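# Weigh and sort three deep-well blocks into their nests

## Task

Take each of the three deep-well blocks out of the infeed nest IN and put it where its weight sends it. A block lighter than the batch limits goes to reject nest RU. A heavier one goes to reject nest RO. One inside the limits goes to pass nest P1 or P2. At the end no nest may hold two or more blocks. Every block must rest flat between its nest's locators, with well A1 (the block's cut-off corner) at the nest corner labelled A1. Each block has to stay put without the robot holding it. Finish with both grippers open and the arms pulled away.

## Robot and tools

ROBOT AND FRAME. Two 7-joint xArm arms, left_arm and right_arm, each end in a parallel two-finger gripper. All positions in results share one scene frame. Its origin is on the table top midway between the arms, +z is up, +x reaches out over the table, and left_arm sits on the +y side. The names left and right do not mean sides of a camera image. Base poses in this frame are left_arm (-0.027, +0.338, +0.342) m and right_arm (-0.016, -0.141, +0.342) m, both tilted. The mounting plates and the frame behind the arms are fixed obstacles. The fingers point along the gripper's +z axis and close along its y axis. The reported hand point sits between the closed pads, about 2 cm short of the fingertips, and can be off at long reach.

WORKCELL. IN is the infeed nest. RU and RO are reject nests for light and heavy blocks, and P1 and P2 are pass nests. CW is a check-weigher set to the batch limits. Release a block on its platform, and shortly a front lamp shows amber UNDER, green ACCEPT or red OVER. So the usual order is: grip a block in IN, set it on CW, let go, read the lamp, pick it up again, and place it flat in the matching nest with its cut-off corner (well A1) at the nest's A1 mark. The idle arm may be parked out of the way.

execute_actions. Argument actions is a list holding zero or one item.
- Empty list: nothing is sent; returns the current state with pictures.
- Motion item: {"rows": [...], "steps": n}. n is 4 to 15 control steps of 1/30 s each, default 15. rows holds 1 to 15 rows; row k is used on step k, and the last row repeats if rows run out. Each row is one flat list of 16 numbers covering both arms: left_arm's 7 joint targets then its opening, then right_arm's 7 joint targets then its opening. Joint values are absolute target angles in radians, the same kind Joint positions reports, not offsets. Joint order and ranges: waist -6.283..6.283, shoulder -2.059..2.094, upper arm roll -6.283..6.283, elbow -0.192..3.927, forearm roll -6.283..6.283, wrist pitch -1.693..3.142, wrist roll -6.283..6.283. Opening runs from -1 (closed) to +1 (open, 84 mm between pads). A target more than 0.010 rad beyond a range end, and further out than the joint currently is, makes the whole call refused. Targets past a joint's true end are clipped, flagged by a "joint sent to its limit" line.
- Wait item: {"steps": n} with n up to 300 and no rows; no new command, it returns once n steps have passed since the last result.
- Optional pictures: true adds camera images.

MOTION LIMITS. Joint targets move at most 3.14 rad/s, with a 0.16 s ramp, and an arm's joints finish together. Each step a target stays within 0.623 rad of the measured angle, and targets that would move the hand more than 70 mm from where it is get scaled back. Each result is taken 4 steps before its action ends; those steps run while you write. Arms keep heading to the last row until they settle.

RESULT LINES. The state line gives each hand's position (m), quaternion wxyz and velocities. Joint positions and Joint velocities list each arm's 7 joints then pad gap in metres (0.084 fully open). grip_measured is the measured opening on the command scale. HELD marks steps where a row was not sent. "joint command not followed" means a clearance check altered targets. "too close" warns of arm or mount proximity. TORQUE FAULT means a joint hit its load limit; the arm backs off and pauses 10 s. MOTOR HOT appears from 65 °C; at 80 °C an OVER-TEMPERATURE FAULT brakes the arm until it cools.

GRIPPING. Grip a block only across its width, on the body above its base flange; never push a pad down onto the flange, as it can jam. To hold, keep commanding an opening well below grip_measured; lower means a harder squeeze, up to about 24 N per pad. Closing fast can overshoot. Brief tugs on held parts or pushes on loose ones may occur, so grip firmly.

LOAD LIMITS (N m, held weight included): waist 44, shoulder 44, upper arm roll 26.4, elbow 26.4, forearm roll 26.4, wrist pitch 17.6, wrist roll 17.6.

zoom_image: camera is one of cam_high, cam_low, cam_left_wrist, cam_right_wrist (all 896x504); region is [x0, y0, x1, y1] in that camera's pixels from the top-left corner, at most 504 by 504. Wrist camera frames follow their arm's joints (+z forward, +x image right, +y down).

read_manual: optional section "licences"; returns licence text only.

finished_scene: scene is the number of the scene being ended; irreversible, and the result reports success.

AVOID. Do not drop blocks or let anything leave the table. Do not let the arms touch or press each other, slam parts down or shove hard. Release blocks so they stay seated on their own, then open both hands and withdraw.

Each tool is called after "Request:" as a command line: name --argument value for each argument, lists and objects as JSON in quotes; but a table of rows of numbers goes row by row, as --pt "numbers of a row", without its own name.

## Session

Request:
execute_actions --actions '[]'

Scene clock: 0.00 s of 12600.00 s.
left_arm: end_effector_position=(+0.2459, -0.0316, +0.2174) grip_measured=+1.00 end_effector_quat_wxyz=(+0.285, +0.903, -0.183, +0.263) end_effector_velocity=(+0.000, -0.000, -0.000) end_effector_angular_velocity=(-0.000, +0.000, -0.000) | right_arm: end_effector_position=(+0.5000, -0.7732, +0.1447) grip_measured=+1.00 end_effector_quat_wxyz=(-0.221, +0.708, -0.577, +0.341) end_effector_velocity=(+0.001, +0.000, +0.000) end_effector_angular_velocity=(-0.002, -0.001, +0.002)
Joint positions: left_arm=[-0.515  0.849 -0.22   0.763  2.479  1.219 -2.391  0.084] | right_arm=[-0.076 -0.244 -0.603  1.265  1.749  0.424 -1.394  0.084]
Joint velocities: left_arm=[-0.001  0.     0.     0.001  0.    -0.001 -0.     0.   ] | right_arm=[-0.    -0.     0.001  0.     0.     0.001 -0.002 -0.   ]
camera_calibration (this result's frames):
cam_left_wrist: T_world_to_cam=[[-0.476552, -0.773866, 0.417169, 0.0306048], [-0.801948, 0.188206, -0.566973, 0.394339], [0.360248, -0.60474, -0.71029, 0.178469], [0, 0, 0, 1]] pos_world=[0.26653, 0.0573948, 0.337577]
cam_right_wrist: T_world_to_cam=[[-0.656578, -0.248553, -0.712129, 0.272232], [-0.112589, 0.965863, -0.233307, 0.901373], [0.745808, -0.0730063, -0.662148, -0.204194], [0, 0, 0, 1]] pos_world=[0.432516, -0.817846, 0.268954]

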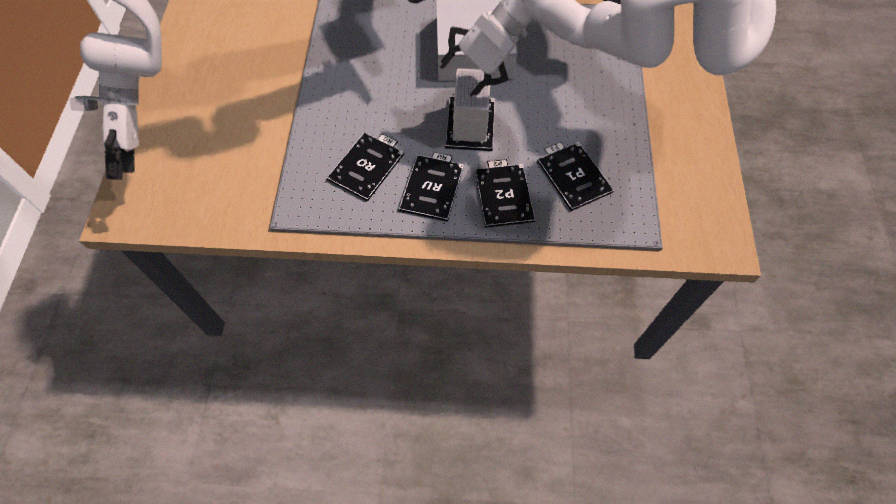

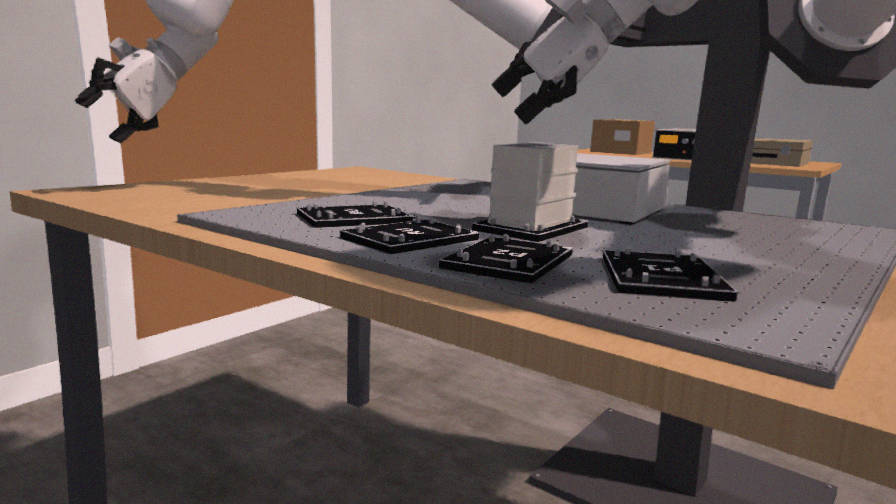

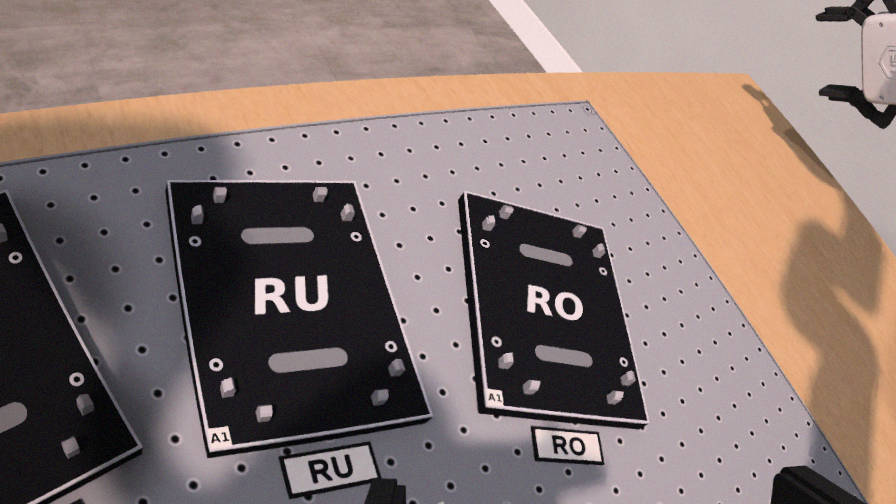

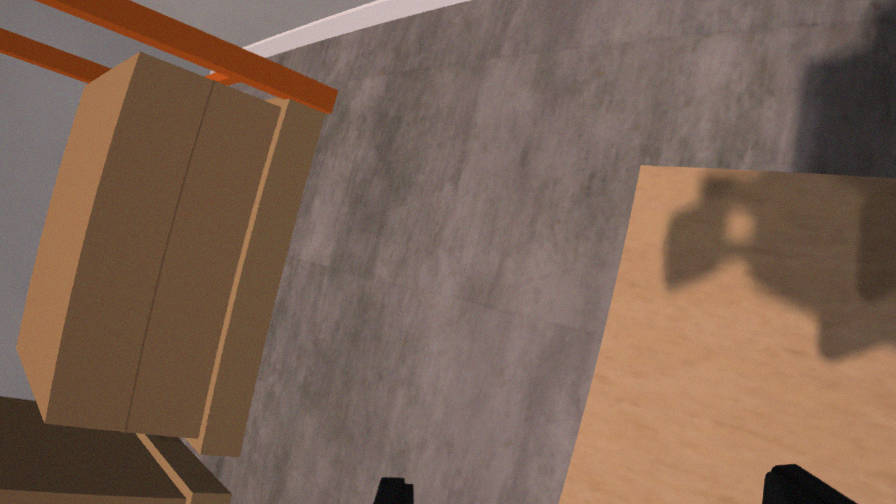

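Request:
execute_actions --actions '[{"rows":[[-0.515,-0.6,-0.22,0.763,2.479,1.219,-2.391,1,1.4,0.3,-0.65,1.2,2.6,0,0,1]],"steps":15}]'

Request:
execute_actions --actions '[{"steps":30}]' --pictures true

Scene clock: 0.93 s of 12600.00 s.
left_arm: end_effector_position=(+0.4125, -0.0010, +0.2860) grip_measured=+1.00 end_effector_quat_wxyz=(+0.270, +0.886, -0.075, +0.369) end_effector_velocity=(+0.518, +0.178, +0.261) end_effector_angular_velocity=(-0.265, -0.482, +0.860) | right_arm: end_effector_position=(+0.5669, -0.6120, +0.0843) grip_measured=+1.00 end_effector_quat_wxyz=(-0.311, +0.607, -0.704, +0.200) end_effector_velocity=(+0.213, +0.566, -0.067) end_effector_angular_velocity=(+1.350, +0.264, -0.530)
Joint positions: left_arm=[-0.515  0.542 -0.22   0.764  2.479  1.219 -2.391  0.084] | right_arm=[ 0.168 -0.057 -0.62   1.242  1.995  0.279 -1.148  0.084]
Joint velocities: left_arm=[ 0.001 -1.004 -0.001  0.013  0.001  0.003 -0.     0.   ] | right_arm=[ 0.832  0.52  -0.028 -0.071  0.822 -0.389  0.819 -0.   ]
Steps of this call (steps 1 to 17: nothing new was sent; steps 18 to 28: the first 11 steps of this action). Readings (joint positions):
18: left_arm=[-0.515 0.848 -0.220 0.763 2.479 1.219 -2.391] | right_arm=[-0.076 -0.244 -0.603 1.265 1.750 0.423 -1.393]
19: left_arm=[-0.515 0.840 -0.220 0.761 2.479 1.218 -2.391] | right_arm=[-0.067 -0.238 -0.607 1.266 1.760 0.415 -1.382]
21: left_arm=[-0.515 0.782 -0.219 0.756 2.479 1.217 -2.391] | right_arm=[-0.020 -0.198 -0.618 1.266 1.811 0.380 -1.331]
25: left_arm=[-0.515 0.642 -0.220 0.763 2.479 1.219 -2.391] | right_arm=[0.087 -0.111 -0.616 1.250 1.914 0.320 -1.229]
28: the state above

Scene clock: 1.93 s of 12600.00 s.
left_arm: end_effector_position=(+0.7144, +0.3716, +0.5892) grip_measured=+1.00 end_effector_quat_wxyz=(+0.183, +0.693, +0.273, +0.642) end_effector_velocity=(+0.050, +0.507, +0.302) end_effector_angular_velocity=(-0.258, -0.472, +0.836) | right_arm: end_effector_position=(+0.6653, -0.1099, +0.3149) grip_measured=+1.00 end_effector_quat_wxyz=(+0.457, -0.320, +0.794, +0.241) end_effector_velocity=(-0.086, +0.412, +0.403) end_effector_angular_velocity=(+0.839, +0.243, +0.154)
Joint positions: left_arm=[-0.515 -0.449 -0.22   0.763  2.479  1.219 -2.391  0.084] | right_arm=[ 1.072  0.234 -0.644  1.208  2.489  0.051 -0.284  0.084]
Joint velocities: left_arm=[-0.    -0.992 -0.002  0.     0.     0.002 -0.     0.   ] | right_arm=[ 0.939  0.187 -0.018 -0.022  0.317 -0.146  0.81   0.   ]
Kept back: nothing.
Steps of this call (steps 1 to 4: the last 4 steps of your previous action; steps 5 to 30: the robot went on to your last target). Readings (joint positions):
1: left_arm=[-0.515 0.509 -0.220 0.764 2.479 1.219 -2.391] | right_arm=[0.196 -0.040 -0.621 1.240 2.022 0.266 -1.120]
2: left_arm=[-0.515 0.476 -0.220 0.764 2.479 1.219 -2.391] | right_arm=[0.224 -0.024 -0.622 1.238 2.050 0.254 -1.092]
4: left_arm=[-0.515 0.409 -0.220 0.764 2.479 1.219 -2.391] | right_arm=[0.281 0.007 -0.624 1.234 2.101 0.230 -1.036]
8: left_arm=[-0.515 0.277 -0.220 0.764 2.479 1.219 -2.391] | right_arm=[0.397 0.060 -0.628 1.228 2.192 0.188 -0.920]
30: the state above
camera_calibration (this result's frames):
cam_left_wrist: T_world_to_cam=[[0.148652, -0.781488, 0.605954, -0.144249], [-0.0416583, -0.617166, -0.785729, 0.789972], [0.988012, 0.091557, -0.124298, -0.534943], [0, 0, 0, 1]] pos_world=[0.582882, 0.423793, 0.641619]
cam_right_wrist: T_world_to_cam=[[-0.72558, 0.684031, 0.075062, 0.567338], [0.36564, 0.290828, 0.884153, -0.425254], [0.582958, 0.66897, -0.461128, -0.0397367], [0, 0, 0, 1]] pos_world=[0.590304, -0.237819, 0.31508]

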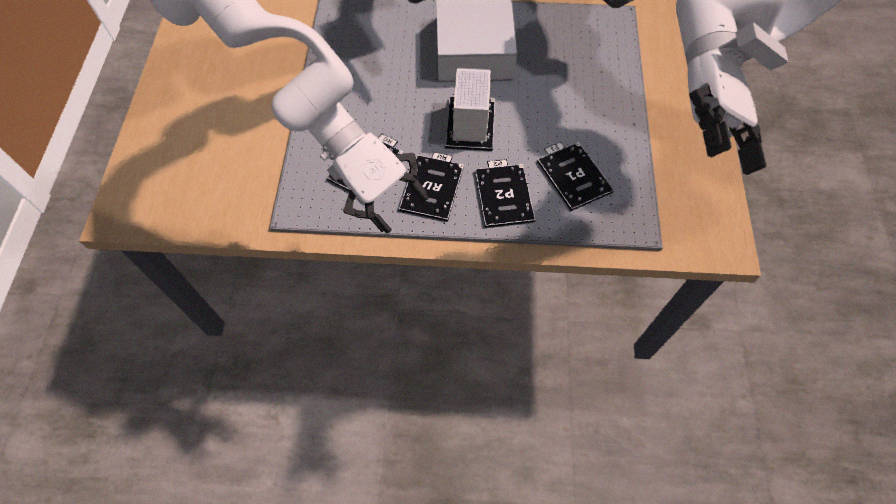

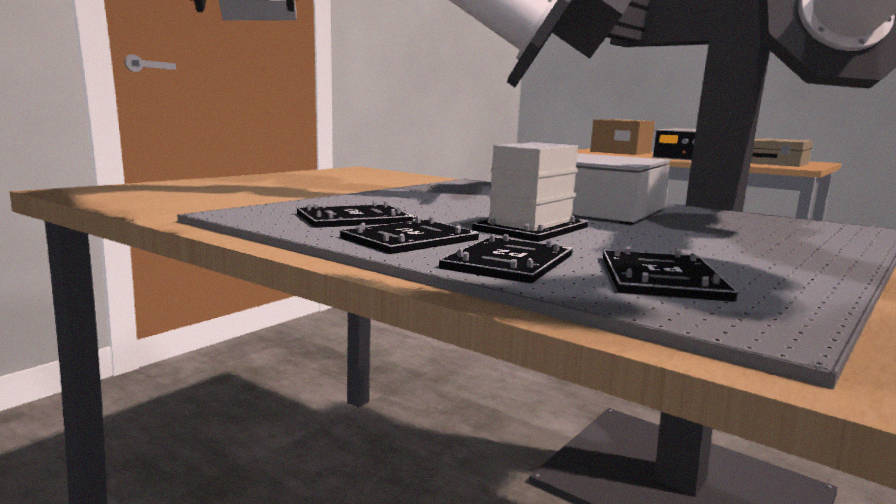

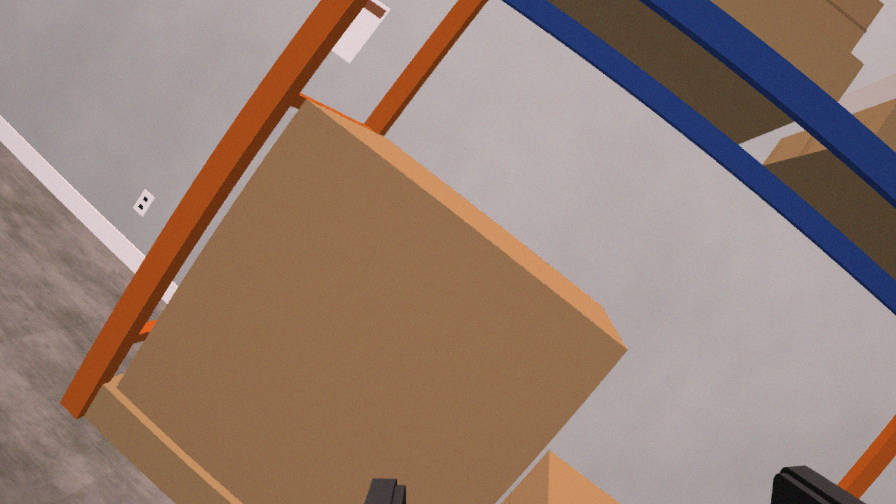

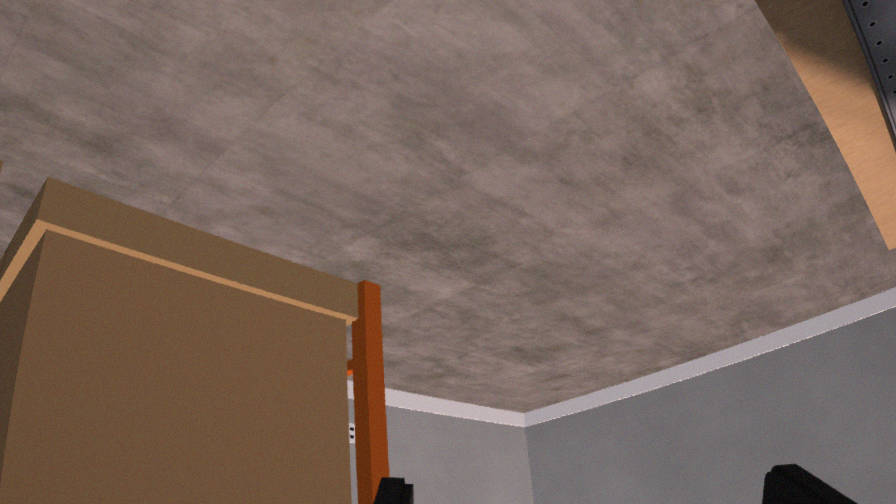

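Stage slightly high, then final.

Request:
execute_actions --actions '[{"rows":[[-0.515,-0.9,-0.22,0.763,2.479,1.219,-2.391,1,1.95,1.25,-0.7044,1.061,3.1416,-0.509,1.259,1]],"steps":15}]'

Request:
execute_actions --actions '[{"steps":30}]'

Request:
execute_actions --actions '[{"rows":[[-0.515,-0.9,-0.22,0.763,2.479,1.219,-2.391,1,1.8475,1.423,-0.7044,1.061,3.1416,-0.509,1.259,1]],"steps":15}]'

Request:
execute_actions --actions '[{"steps":8}]' --pictures true

Scene clock: 2.47 s of 12600.00 s.
left_arm: end_effector_position=(+0.6823, +0.6005, +0.7084) grip_measured=+1.00 end_effector_quat_wxyz=(+0.128, +0.549, +0.411, +0.716) end_effector_velocity=(-0.093, +0.282, +0.142) end_effector_angular_velocity=(-0.161, -0.280, +0.473) | right_arm: end_effector_position=(+0.4789, +0.0810, +0.3954) grip_measured=+1.00 end_effector_quat_wxyz=(+0.272, -0.310, +0.831, +0.373) end_effector_velocity=(-0.534, +0.233, -0.089) end_effector_angular_velocity=(-0.617, +1.026, +0.366)
Joint positions: left_arm=[-0.515 -0.886 -0.22   0.766  2.479  1.22  -2.391  0.084] | right_arm=[ 1.506  0.53  -0.667  1.153  2.766 -0.168  0.143  0.084]
Joint velocities: left_arm=[-0.01  -0.481 -0.01   0.073  0.004  0.022 -0.    -0.   ] | right_arm=[ 0.727  0.945 -0.057 -0.153  0.616 -0.556  0.938  0.   ]
Steps of this call (steps 1 to 5: the robot went on to your last target; steps 6 to 16: the first 11 steps of this action). Readings (joint positions):
6: left_arm=[-0.516 -0.599 -0.221 0.767 2.479 1.220 -2.391] | right_arm=[1.261 0.273 -0.647 1.203 2.554 0.021 -0.120]
7: left_arm=[-0.515 -0.609 -0.220 0.764 2.479 1.219 -2.391] | right_arm=[1.288 0.285 -0.647 1.203 2.571 0.009 -0.097]
9: left_arm=[-0.514 -0.666 -0.219 0.756 2.479 1.217 -2.391] | right_arm=[1.333 0.334 -0.653 1.194 2.617 -0.033 -0.050]
13: left_arm=[-0.515 -0.803 -0.220 0.763 2.479 1.219 -2.391] | right_arm=[1.432 0.440 -0.661 1.169 2.703 -0.111 0.054]
16: the state above

Scene clock: 3.47 s of 12600.00 s.
left_arm: end_effector_position=(+0.6793, +0.6064, +0.7104) grip_measured=+1.00 end_effector_quat_wxyz=(+0.126, +0.546, +0.414, +0.718) end_effector_velocity=(-0.001, +0.001, +0.001) end_effector_angular_velocity=(-0.000, -0.002, +0.001) | right_arm: end_effector_position=(+0.2147, +0.0542, +0.2661) grip_measured=+1.00 end_effector_quat_wxyz=(+0.009, -0.000, +0.995, +0.101) end_effector_velocity=(-0.005, -0.001, -0.002) end_effector_angular_velocity=(-0.007, -0.001, +0.006)
Joint positions: left_arm=[-0.515 -0.9   -0.22   0.763  2.479  1.219 -2.391  0.084] | right_arm=[ 1.949  1.249 -0.705  1.061  3.141 -0.509  1.259  0.084]
Joint velocities: left_arm=[ 0.    -0.002 -0.001  0.001  0.    -0.     0.     0.   ] | right_arm=[ 0.005  0.008  0.007 -0.004  0.003 -0.001  0.003 -0.   ]
Kept back: nothing.
Steps of this call (steps 1 to 4: the last 4 steps of your previous action; steps 5 to 30: the robot went on to your last target). Readings (joint positions):
1: left_arm=[-0.516 -0.897 -0.221 0.768 2.479 1.221 -2.391] | right_arm=[1.530 0.562 -0.669 1.148 2.786 -0.187 0.175]
2: left_arm=[-0.516 -0.900 -0.221 0.767 2.479 1.220 -2.391] | right_arm=[1.554 0.595 -0.671 1.143 2.806 -0.205 0.208]
4: left_arm=[-0.515 -0.899 -0.220 0.762 2.479 1.219 -2.391] | right_arm=[1.601 0.667 -0.675 1.134 2.846 -0.241 0.280]
8: left_arm=[-0.515 -0.898 -0.220 0.761 2.479 1.218 -2.391] | right_arm=[1.693 0.821 -0.683 1.114 2.924 -0.312 0.450]
30: the state above

Scene clock: 3.83 s of 12600.00 s.
left_arm: end_effector_position=(+0.6793, +0.6064, +0.7105) grip_measured=+1.00 end_effector_quat_wxyz=(+0.126, +0.546, +0.414, +0.718) end_effector_velocity=(+0.000, +0.001, -0.000) end_effector_angular_velocity=(-0.000, +0.001, +0.003) | right_arm: end_effector_position=(+0.2096, +0.0026, +0.1900) grip_measured=+1.00 end_effector_quat_wxyz=(-0.001, +0.000, +1.000, -0.000) end_effector_velocity=(+0.015, +0.055, +0.035) end_effector_angular_velocity=(+0.133, -0.039, +0.001)
Joint positions: left_arm=[-0.515 -0.9   -0.22   0.763  2.479  1.219 -2.391  0.084] | right_arm=[ 1.847  1.423 -0.705  1.061  3.142 -0.509  1.259  0.084]
Joint velocities: left_arm=[ 0.    -0.     0.001  0.    -0.     0.002  0.     0.   ] | right_arm=[ 0.042 -0.051 -0.002  0.073  0.002 -0.     0.001  0.   ]
Steps of this call (steps 1 to 11: the first 11 steps of this action). Readings (joint positions):
1: left_arm=[-0.515 -0.900 -0.220 0.763 2.479 1.219 -2.391] | right_arm=[1.949 1.250 -0.705 1.061 3.141 -0.509 1.259]
2: left_arm=[-0.515 -0.900 -0.220 0.763 2.479 1.219 -2.391] | right_arm=[1.944 1.257 -0.705 1.063 3.141 -0.509 1.259]
4: left_arm=[-0.515 -0.900 -0.220 0.763 2.479 1.219 -2.391] | right_arm=[1.909 1.318 -0.705 1.069 3.142 -0.509 1.259]
8: left_arm=[-0.515 -0.900 -0.220 0.763 2.479 1.219 -2.391] | right_arm=[1.845 1.425 -0.704 1.052 3.141 -0.509 1.259]
11: the state above

Scene clock: 4.10 s of 12600.00 s.
left_arm: end_effector_position=(+0.6793, +0.6064, +0.7105) grip_measured=+1.00 end_effector_quat_wxyz=(+0.126, +0.546, +0.414, +0.718) end_effector_velocity=(-0.000, -0.001, +0.000) end_effector_angular_velocity=(+0.000, -0.000, -0.002) | right_arm: end_effector_position=(+0.2097, +0.0034, +0.1907) grip_measured=+1.00 end_effector_quat_wxyz=(-0.000, +0.000, +1.000, +0.001) end_effector_velocity=(-0.000, -0.003, -0.003) end_effector_angular_velocity=(-0.008, +0.002, +0.000)
Joint positions: left_arm=[-0.515 -0.9   -0.22   0.763  2.479  1.219 -2.391  0.084] | right_arm=[ 1.848  1.422 -0.704  1.061  3.142 -0.509  1.259  0.084]
Joint velocities: left_arm=[-0.    -0.    -0.    -0.    -0.    -0.002  0.     0.   ] | right_arm=[-0.004  0.005 -0.    -0.003 -0.002  0.001  0.    -0.   ]
Kept back: nothing.
Steps of this call (steps 1 to 4: the last 4 steps of your previous action; steps 5 to 8: the robot went on to your last target). Readings (joint positions):
1: left_arm=[-0.515 -0.900 -0.220 0.763 2.479 1.219 -2.391] | right_arm=[1.848 1.422 -0.705 1.062 3.142 -0.509 1.259]
2: left_arm=[-0.515 -0.900 -0.220 0.763 2.479 1.219 -2.391] | right_arm=[1.849 1.421 -0.704 1.063 3.142 -0.509 1.259]
4: left_arm=[-0.515 -0.900 -0.220 0.763 2.479 1.219 -2.391] | right_arm=[1.849 1.421 -0.704 1.062 3.142 -0.509 1.259]
8: the state above
camera_calibration (this result's frames):
cam_left_wrist: T_world_to_cam=[[0.273371, -0.620319, 0.735168, -0.303339], [0.359959, -0.64278, -0.676213, 0.693584], [0.892019, 0.449487, 0.047572, -0.780618], [0, 0, 0, 1]] pos_world=[0.529588, 0.608533, 0.729152]
cam_right_wrist: T_world_to_cam=[[-0.0111199, 0.99988, -0.0108085, 0.0340523], [0.999924, 0.0111764, 0.00518257, -0.14627], [0.00530275, -0.01075, -0.999928, 0.318977], [0, 0, 0, 1]] pos_world=[0.144946, -0.0289845, 0.32008]

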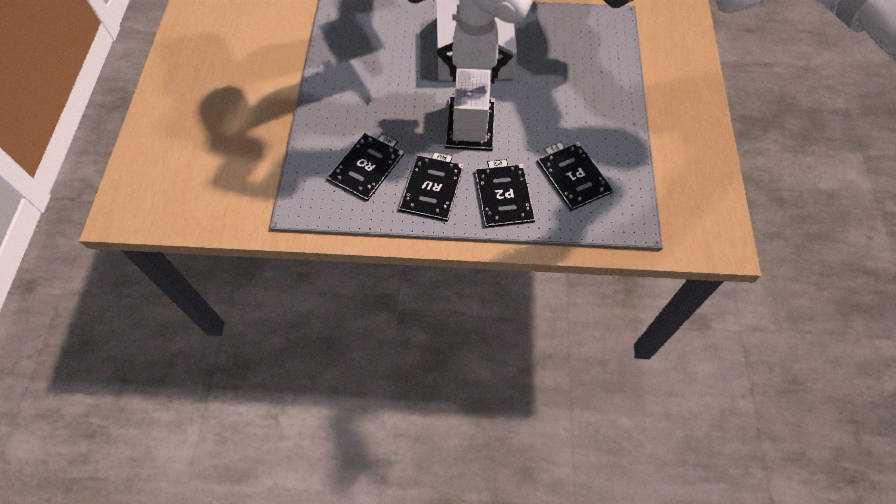

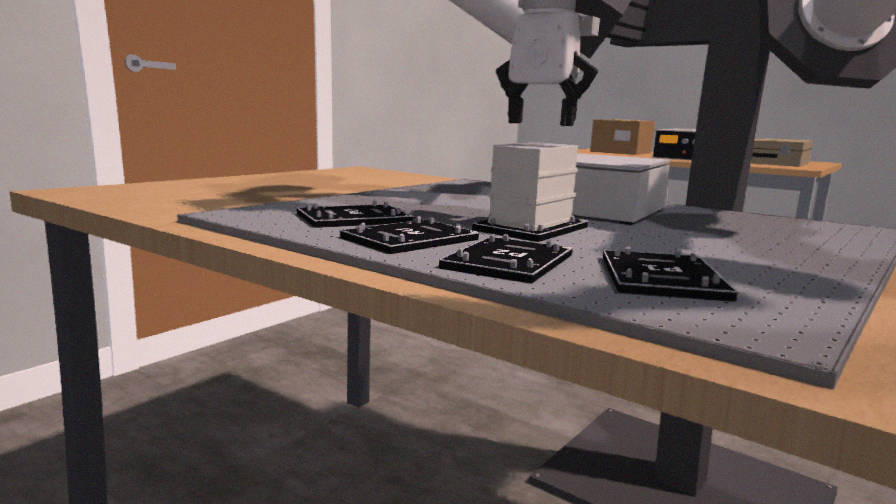

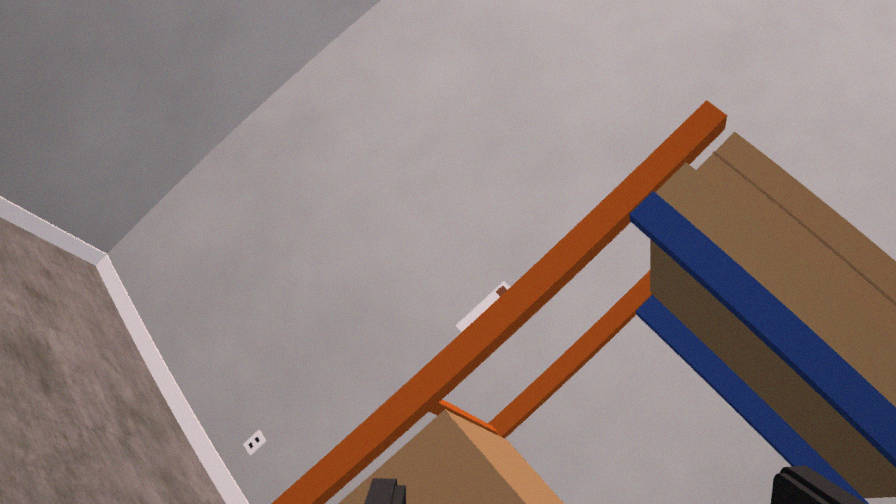

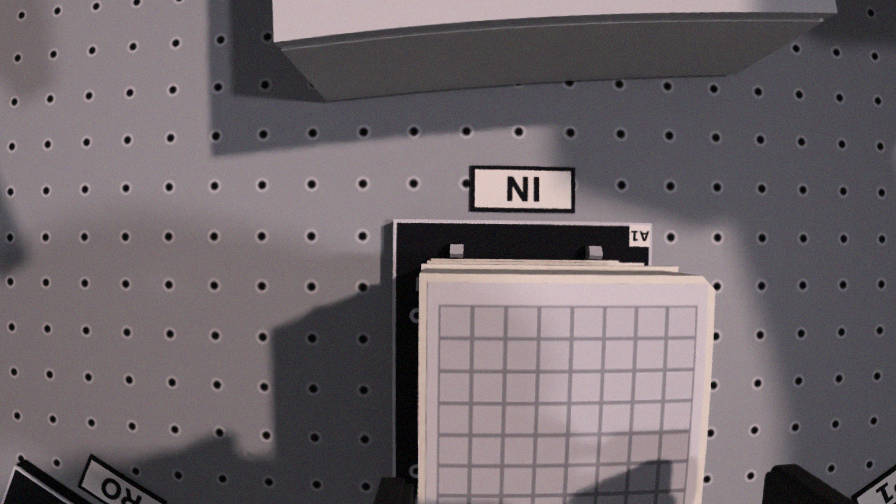

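Request:
execute_actions --actions '[{"rows":[[-0.515,-0.9,-0.22,0.763,2.479,1.219,-2.391,1,1.8,1.4714,-0.7055,1.0763,3.1416,-0.457,1.2627,1]],"steps":15}]'

Request:
execute_actions --actions '[]'

Scene clock: 4.83 s of 12600.00 s.
left_arm: end_effector_position=(+0.6793, +0.6064, +0.7105) grip_measured=+1.00 end_effector_quat_wxyz=(+0.126, +0.546, +0.414, +0.718) end_effector_velocity=(+0.000, -0.000, -0.000) end_effector_angular_velocity=(-0.000, +0.001, -0.001) | right_arm: end_effector_position=(+0.2127, +0.0031, +0.1649) grip_measured=+1.00 end_effector_quat_wxyz=(-0.000, +0.006, +1.000, +0.001) end_effector_velocity=(+0.001, +0.005, +0.004) end_effector_angular_velocity=(+0.013, -0.005, -0.000)
Joint positions: left_arm=[-0.515 -0.9   -0.22   0.763  2.479  1.219 -2.391  0.084] | right_arm=[ 1.8    1.471 -0.705  1.077  3.142 -0.457  1.263  0.084]
Joint velocities: left_arm=[ 0.     0.001  0.001  0.001  0.    -0.002  0.     0.   ] | right_arm=[ 0.007 -0.006  0.     0.004  0.     0.001  0.001 -0.   ]
Steps of this call (steps 1 to 11: the robot went on to your last target; steps 12 to 22: the first 11 steps of this action). Readings (joint positions):
12: left_arm=[-0.515 -0.900 -0.220 0.763 2.479 1.219 -2.391] | right_arm=[1.847 1.424 -0.704 1.061 3.142 -0.508 1.259]
13: left_arm=[-0.515 -0.900 -0.220 0.763 2.479 1.219 -2.391] | right_arm=[1.840 1.430 -0.704 1.065 3.142 -0.498 1.260]
15: left_arm=[-0.515 -0.900 -0.220 0.763 2.479 1.219 -2.391] | right_arm=[1.812 1.459 -0.705 1.075 3.142 -0.469 1.262]
19: left_arm=[-0.515 -0.900 -0.220 0.763 2.479 1.219 -2.391] | right_arm=[1.799 1.473 -0.706 1.075 3.142 -0.458 1.263]
22: the state above

Scene clock: 4.97 s of 12600.00 s.
left_arm: end_effector_position=(+0.6793, +0.6064, +0.7105) grip_measured=+1.00 end_effector_quat_wxyz=(+0.126, +0.546, +0.414, +0.718) end_effector_velocity=(+0.000, +0.001, +0.000) end_effector_angular_velocity=(-0.001, -0.000, +0.001) | right_arm: end_effector_position=(+0.2127, +0.0028, +0.1648) grip_measured=+1.00 end_effector_quat_wxyz=(-0.000, +0.006, +1.000, +0.000) end_effector_velocity=(-0.000, -0.002, -0.001) end_effector_angular_velocity=(-0.005, +0.000, -0.000)
Joint positions: left_arm=[-0.515 -0.9   -0.22   0.763  2.479  1.219 -2.391  0.084] | right_arm=[ 1.8    1.471 -0.705  1.076  3.142 -0.457  1.263  0.084]
Joint velocities: left_arm=[ 0.     0.     0.     0.002 -0.    -0.     0.     0.   ] | right_arm=[-0.001  0.002 -0.001 -0.003 -0.001  0.     0.     0.   ]
Kept back: nothing.
Steps of this call (steps 1 to 4: the last 4 steps of your previous action). Readings (joint positions):
1: left_arm=[-0.515 -0.900 -0.220 0.763 2.479 1.219 -2.391] | right_arm=[1.801 1.471 -0.705 1.077 3.142 -0.457 1.263]
2: left_arm=[-0.515 -0.900 -0.220 0.763 2.479 1.219 -2.391] | right_arm=[1.801 1.471 -0.705 1.077 3.142 -0.457 1.263]
4: the state above
camera_calibration (this result's frames):
cam_left_wrist: T_world_to_cam=[[0.273371, -0.620319, 0.735169, -0.303339], [0.359959, -0.64278, -0.676213, 0.693584], [0.892019, 0.449488, 0.047572, -0.780618], [0, 0, 0, 1]] pos_world=[0.529588, 0.608533, 0.729152]
cam_right_wrist: T_world_to_cam=[[0.000753191, 0.999934, -0.0114874, 0.0319489], [0.999987, -0.000694314, 0.0051285, -0.149026], [0.00512019, -0.0114911, -0.999921, 0.293116], [0, 0, 0, 1]] pos_world=[0.147499, -0.028682, 0.294224]

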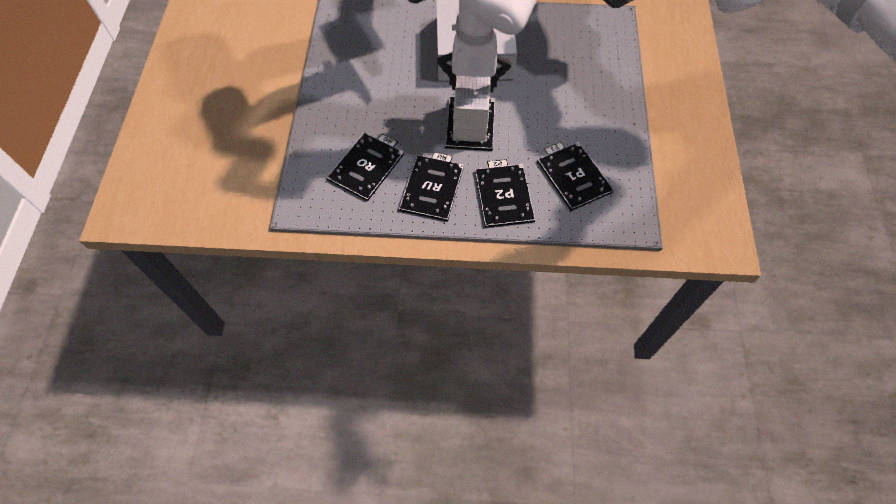

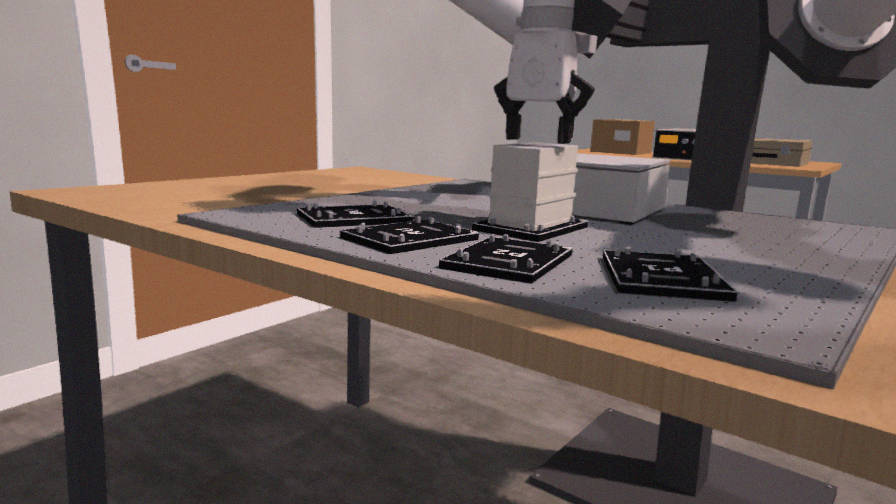

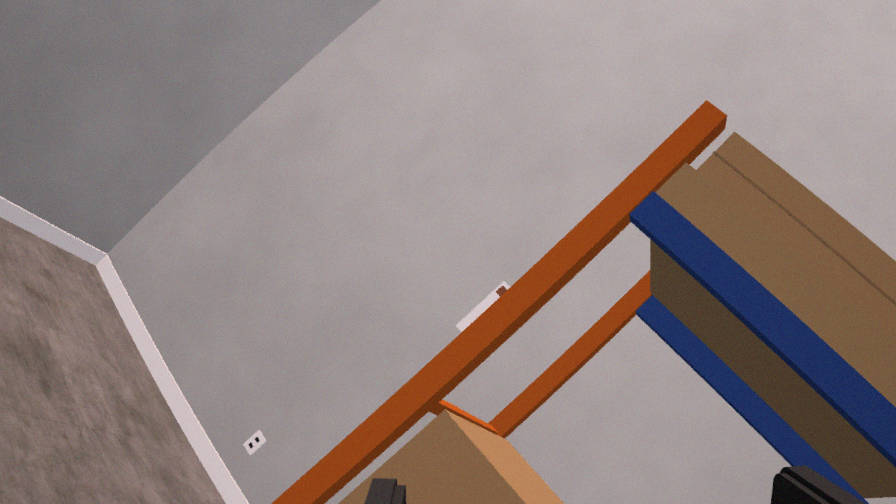

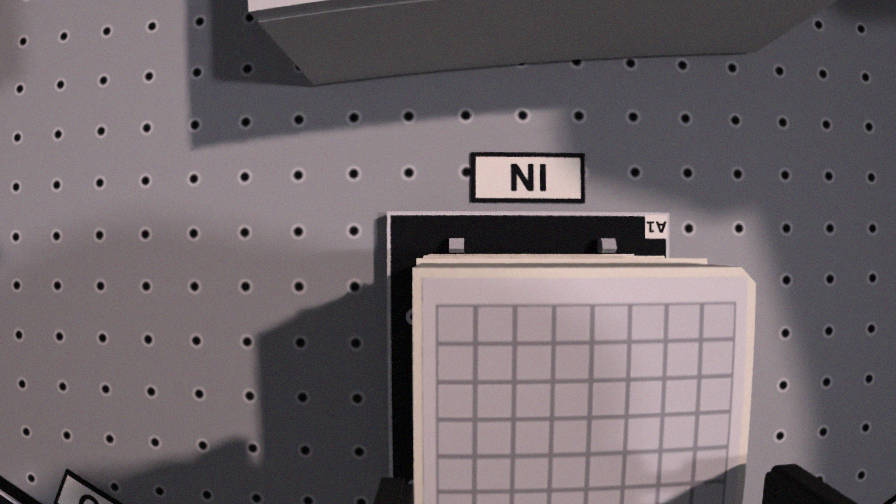

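Request:
execute_actions --actions '[{"rows":[[-0.515,-0.9,-0.22,0.763,2.479,1.219,-2.391,1,1.8,1.4714,-0.7055,1.0745,3.1416,-0.456,1.2627,1],[-0.515,-0.9,-0.22,0.763,2.479,1.219,-2.391,1,1.79,1.483,-0.705,1.078,3.1416,-0.445,1.2627,1],[-0.515,-0.9,-0.22,0.763,2.479,1.219,-2.391,1,1.78,1.495,-0.7045,1.082,3.1416,-0.434,1.2627,1],[-0.515,-0.9,-0.22,0.763,2.479,1.219,-2.391,1,1.77,1.507,-0.704,1.087,3.1416,-0.423,1.2627,1],[-0.515,-0.9,-0.22,0.763,2.479,1.219,-2.391,1,1.76,1.519,-0.703,1.092,3.1416,-0.412,1.2627,1],[-0.515,-0.9,-0.22,0.763,2.479,1.219,-2.391,1,1.75,1.53,-0.7025,1.097,3.1416,-0.401,1.2627,1],[-0.515,-0.9,-0.22,0.763,2.479,1.219,-2.391,1,1.7397,1.5423,-0.7016,1.102,3.1416,-0.3905,1.2627,1]],"steps":15}]'

Request:
execute_actions --actions '[{"rows":[[-0.515,-0.9,-0.22,0.763,2.479,1.219,-2.391,1,1.7397,1.5423,-0.7016,1.102,3.1416,-0.3905,1.2627,0]],"steps":10}]'

Request:
execute_actions --actions '[{"rows":[[-0.515,-0.9,-0.22,0.763,2.479,1.219,-2.391,1,1.77,1.507,-0.704,1.087,3.1416,-0.423,1.2627,0],[-0.515,-0.9,-0.22,0.763,2.479,1.219,-2.391,1,1.8,1.4714,-0.7055,1.0745,3.1416,-0.456,1.2627,0],[-0.515,-0.9,-0.22,0.763,2.479,1.219,-2.391,1,1.86,1.41,-0.7044,1.058,3.1416,-0.52,1.26,0]],"steps":12}]'

Request:
execute_actions --actions '[{"rows":[[-0.515,-0.9,-0.22,0.763,2.479,1.219,-2.391,1,2.1516,1.65,-0.1486,1.17,3.1416,-0.53,1.934,0]],"steps":15}]'

Request:
execute_actions --actions '[{"steps":10}]' --pictures true

Scene clock: 5.80 s of 12600.00 s.
left_arm: end_effector_position=(+0.6793, +0.6064, +0.7105) grip_measured=+1.00 end_effector_quat_wxyz=(+0.126, +0.546, +0.414, +0.718) end_effector_velocity=(-0.000, -0.000, +0.001) end_effector_angular_velocity=(+0.000, -0.002, -0.001) | right_arm: end_effector_position=(+0.2118, +0.0006, +0.1295) grip_measured=+1.00 end_effector_quat_wxyz=(-0.001, +0.006, +1.000, -0.002) end_effector_velocity=(+0.001, +0.005, -0.013) end_effector_angular_velocity=(+0.013, -0.004, +0.003)
Joint positions: left_arm=[-0.515 -0.9   -0.22   0.763  2.479  1.219 -2.391  0.084] | right_arm=[ 1.74   1.543 -0.701  1.1    3.142 -0.392  1.263  0.084]
Joint velocities: left_arm=[-0.    -0.    -0.002  0.    -0.    -0.    -0.     0.   ] | right_arm=[-0.023  0.029  0.002  0.02  -0.     0.03  -0.001 -0.   ]
Steps of this call (steps 1 to 14: the robot went on to your last target; steps 15 to 25: the first 11 steps of this action). Readings (joint positions):
15: left_arm=[-0.515 -0.900 -0.220 0.763 2.479 1.219 -2.391] | right_arm=[1.800 1.471 -0.705 1.076 3.142 -0.457 1.263]
16: left_arm=[-0.515 -0.900 -0.220 0.763 2.479 1.219 -2.391] | right_arm=[1.800 1.472 -0.705 1.076 3.142 -0.456 1.263]
18: left_arm=[-0.515 -0.900 -0.220 0.763 2.479 1.219 -2.391] | right_arm=[1.791 1.482 -0.705 1.080 3.142 -0.445 1.263]
22: left_arm=[-0.515 -0.900 -0.220 0.763 2.479 1.219 -2.391] | right_arm=[1.753 1.526 -0.703 1.095 3.142 -0.405 1.263]
25: the state above

Scene clock: 6.13 s of 12600.00 s.
left_arm: end_effector_position=(+0.6793, +0.6064, +0.7105) grip_measured=+1.00 end_effector_quat_wxyz=(+0.126, +0.546, +0.414, +0.718) end_effector_velocity=(-0.000, +0.000, -0.000) end_effector_angular_velocity=(-0.000, +0.000, +0.001) | right_arm: end_effector_position=(+0.2125, +0.0022, +0.1300) grip_measured=+0.96 end_effector_quat_wxyz=(-0.000, +0.006, +1.000, -0.000) end_effector_velocity=(+0.001, -0.000, -0.000) end_effector_angular_velocity=(-0.001, -0.001, +0.000)
Joint positions: left_arm=[-0.515 -0.9   -0.22   0.763  2.479  1.219 -2.391  0.084] | right_arm=[ 1.74   1.542 -0.702  1.102  3.142 -0.391  1.263  0.083]
Joint velocities: left_arm=[-0.    -0.001  0.    -0.     0.     0.     0.     0.   ] | right_arm=[-0.     0.001 -0.001  0.    -0.    -0.001 -0.     0.   ]
Steps of this call (steps 1 to 4: the last 4 steps of your previous action; steps 5 to 10: the first 6 steps of this action). Readings (joint positions):
5: left_arm=[-0.515 -0.900 -0.220 0.763 2.479 1.219 -2.391] | right_arm=[1.740 1.542 -0.702 1.102 3.142 -0.391 1.263]
6: left_arm=[-0.515 -0.900 -0.220 0.763 2.479 1.219 -2.391] | right_arm=[1.740 1.542 -0.702 1.102 3.142 -0.391 1.263]
8: left_arm=[-0.515 -0.900 -0.220 0.763 2.479 1.219 -2.391] | right_arm=[1.740 1.542 -0.702 1.102 3.142 -0.391 1.263]
10: the state above

Scene clock: 6.53 s of 12600.00 s.
left_arm: end_effector_position=(+0.6793, +0.6064, +0.7105) grip_measured=+1.00 end_effector_quat_wxyz=(+0.126, +0.546, +0.414, +0.718) end_effector_velocity=(-0.001, +0.001, +0.002) end_effector_angular_velocity=(-0.001, -0.003, +0.002) | right_arm: end_effector_position=(+0.2105, +0.0100, +0.1991) grip_measured=+0.96 end_effector_quat_wxyz=(+0.002, -0.001, +1.000, +0.009) end_effector_velocity=(-0.015, -0.006, +0.050) end_effector_angular_velocity=(-0.014, +0.011, +0.035)
Joint positions: left_arm=[-0.515 -0.9   -0.22   0.763  2.479  1.219 -2.391  0.084] | right_arm=[ 1.862  1.408 -0.704  1.066  3.142 -0.515  1.26   0.083]
Joint velocities: left_arm=[-0.    -0.001 -0.002  0.001 -0.     0.001  0.     0.   ] | right_arm=[ 0.097 -0.096  0.013 -0.04   0.001 -0.112 -0.006 -0.   ]
Steps of this call (steps 1 to 4: the last 4 steps of your previous action; steps 5 to 12: the first 8 steps of this action). Readings (joint positions):
5: left_arm=[-0.515 -0.900 -0.220 0.763 2.479 1.219 -2.391] | right_arm=[1.741 1.541 -0.702 1.102 3.142 -0.392 1.263]
6: left_arm=[-0.515 -0.900 -0.220 0.763 2.479 1.219 -2.391] | right_arm=[1.746 1.535 -0.702 1.097 3.142 -0.400 1.263]
8: left_arm=[-0.515 -0.900 -0.220 0.763 2.479 1.219 -2.391] | right_arm=[1.785 1.491 -0.704 1.077 3.142 -0.444 1.262]
12: the state above

Scene clock: 7.03 s of 12600.00 s.
left_arm: end_effector_position=(+0.6793, +0.6064, +0.7105) grip_measured=+1.00 end_effector_quat_wxyz=(+0.126, +0.546, +0.414, +0.718) end_effector_velocity=(+0.000, -0.001, +0.000) end_effector_angular_velocity=(+0.001, -0.000, -0.002) | right_arm: end_effector_position=(+0.0629, +0.0419, +0.1952) grip_measured=+0.96 end_effector_quat_wxyz=(+0.002, -0.008, +1.000, +0.015) end_effector_velocity=(-0.518, -0.014, -0.050) end_effector_angular_velocity=(-0.035, +0.044, -0.009)
Joint positions: left_arm=[-0.515 -0.9   -0.22   0.763  2.479  1.219 -2.391  0.084] | right_arm=[ 2.034  1.556 -0.371  1.127  3.142 -0.525  1.659  0.083]
Joint velocities: left_arm=[ 0.     0.002 -0.001  0.    -0.    -0.    -0.     0.   ] | right_arm=[ 0.595  0.475  1.131  0.219  0.002 -0.022  1.359 -0.   ]
Steps of this call (steps 1 to 4: the last 4 steps of your previous action; steps 5 to 15: the first 11 steps of this action). Readings (joint positions):
5: left_arm=[-0.515 -0.900 -0.220 0.763 2.479 1.219 -2.391] | right_arm=[1.859 1.412 -0.704 1.057 3.142 -0.520 1.261]
6: left_arm=[-0.515 -0.900 -0.220 0.763 2.479 1.219 -2.391] | right_arm=[1.862 1.416 -0.699 1.059 3.141 -0.520 1.272]
8: left_arm=[-0.515 -0.900 -0.220 0.763 2.479 1.219 -2.391] | right_arm=[1.891 1.442 -0.646 1.073 3.140 -0.521 1.342]
12: left_arm=[-0.515 -0.900 -0.220 0.763 2.479 1.219 -2.391] | right_arm=[1.975 1.508 -0.482 1.105 3.142 -0.523 1.523]
15: the state above

Scene clock: 7.37 s of 12600.00 s.
left_arm: end_effector_position=(+0.6793, +0.6064, +0.7105) grip_measured=+1.00 end_effector_quat_wxyz=(+0.126, +0.546, +0.414, +0.718) end_effector_velocity=(+0.000, -0.001, +0.000) end_effector_angular_velocity=(+0.001, -0.000, -0.002) | right_arm: end_effector_position=(-0.0343, +0.0207, +0.1789) grip_measured=+0.96 end_effector_quat_wxyz=(-0.001, +0.001, +1.000, +0.002) end_effector_velocity=(+0.037, +0.030, +0.009) end_effector_angular_velocity=(+0.046, -0.025, -0.102)
Joint positions: left_arm=[-0.515 -0.9   -0.22   0.763  2.479  1.219 -2.391  0.084] | right_arm=[ 2.151  1.65  -0.151  1.168  3.141 -0.53   1.932  0.083]
Joint velocities: left_arm=[ 0.     0.    -0.001 -0.     0.    -0.001 -0.     0.   ] | right_arm=[-0.022 -0.019 -0.09   0.02  -0.015 -0.001  0.03   0.   ]
Kept back: nothing.
Steps of this call (steps 1 to 4: the last 4 steps of your previous action; steps 5 to 10: the robot went on to your last target). Readings (joint positions):
1: left_arm=[-0.515 -0.900 -0.220 0.763 2.479 1.219 -2.391] | right_arm=[2.054 1.571 -0.333 1.134 3.142 -0.526 1.705]
2: left_arm=[-0.515 -0.900 -0.220 0.763 2.479 1.219 -2.391] | right_arm=[2.074 1.587 -0.296 1.141 3.142 -0.527 1.750]
4: left_arm=[-0.515 -0.900 -0.220 0.763 2.479 1.219 -2.391] | right_arm=[2.112 1.618 -0.223 1.155 3.142 -0.528 1.840]
8: left_arm=[-0.515 -0.900 -0.220 0.763 2.479 1.219 -2.391] | right_arm=[2.152 1.650 -0.146 1.167 3.143 -0.530 1.927]
10: the state above
camera_calibration (this result's frames):
cam_left_wrist: T_world_to_cam=[[0.273371, -0.620319, 0.735169, -0.303339], [0.359959, -0.642779, -0.676213, 0.693584], [0.892019, 0.449488, 0.0475723, -0.780618], [0, 0, 0, 1]] pos_world=[0.529588, 0.608533, 0.729152]
cam_right_wrist: T_world_to_cam=[[-0.00930756, 0.999916, -0.00898442, 0.0136232], [0.999952, 0.00933541, 0.00306342, 0.0980865], [0.00314704, -0.00895548, -0.999955, 0.30853], [0, 0, 0, 1]] pos_world=[-0.0989259, -0.0117747, 0.308338]

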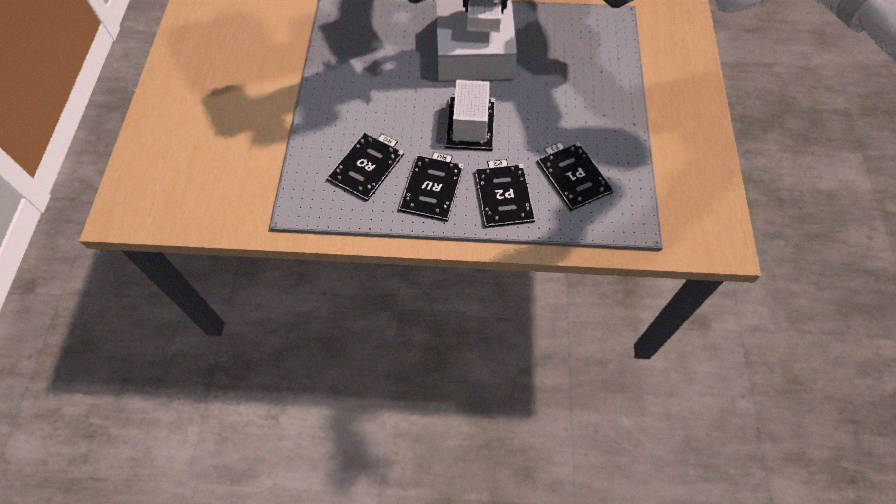

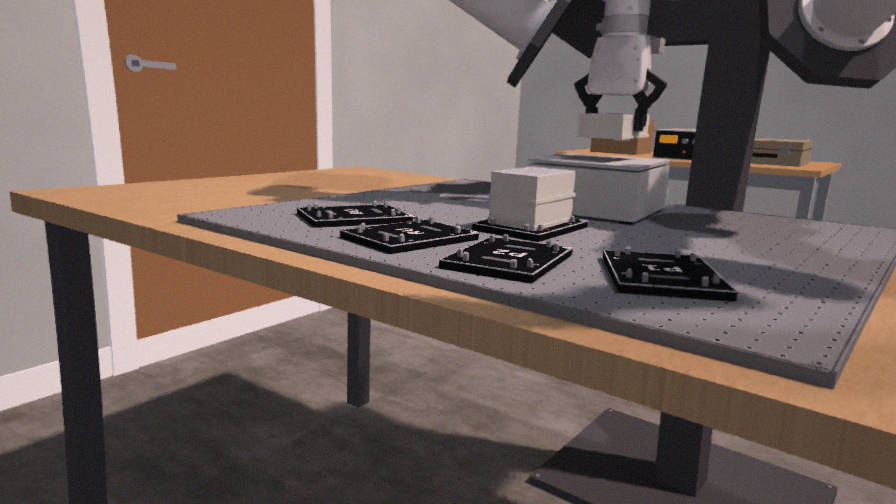

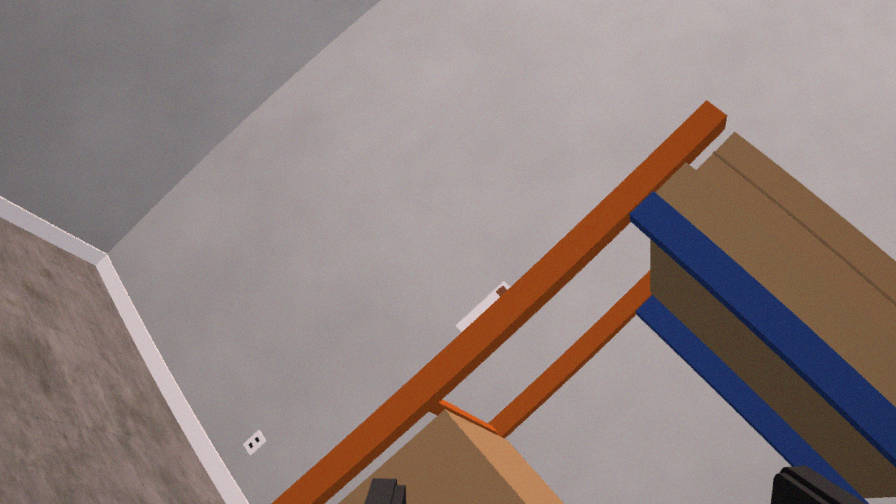

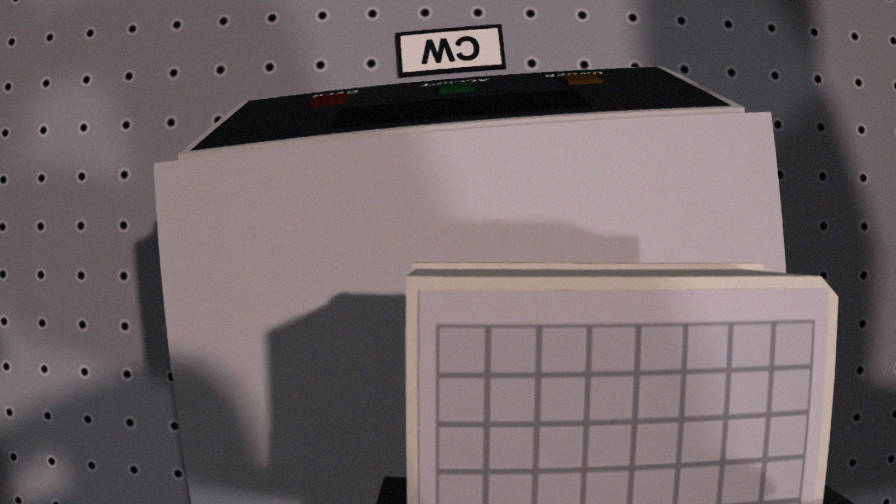

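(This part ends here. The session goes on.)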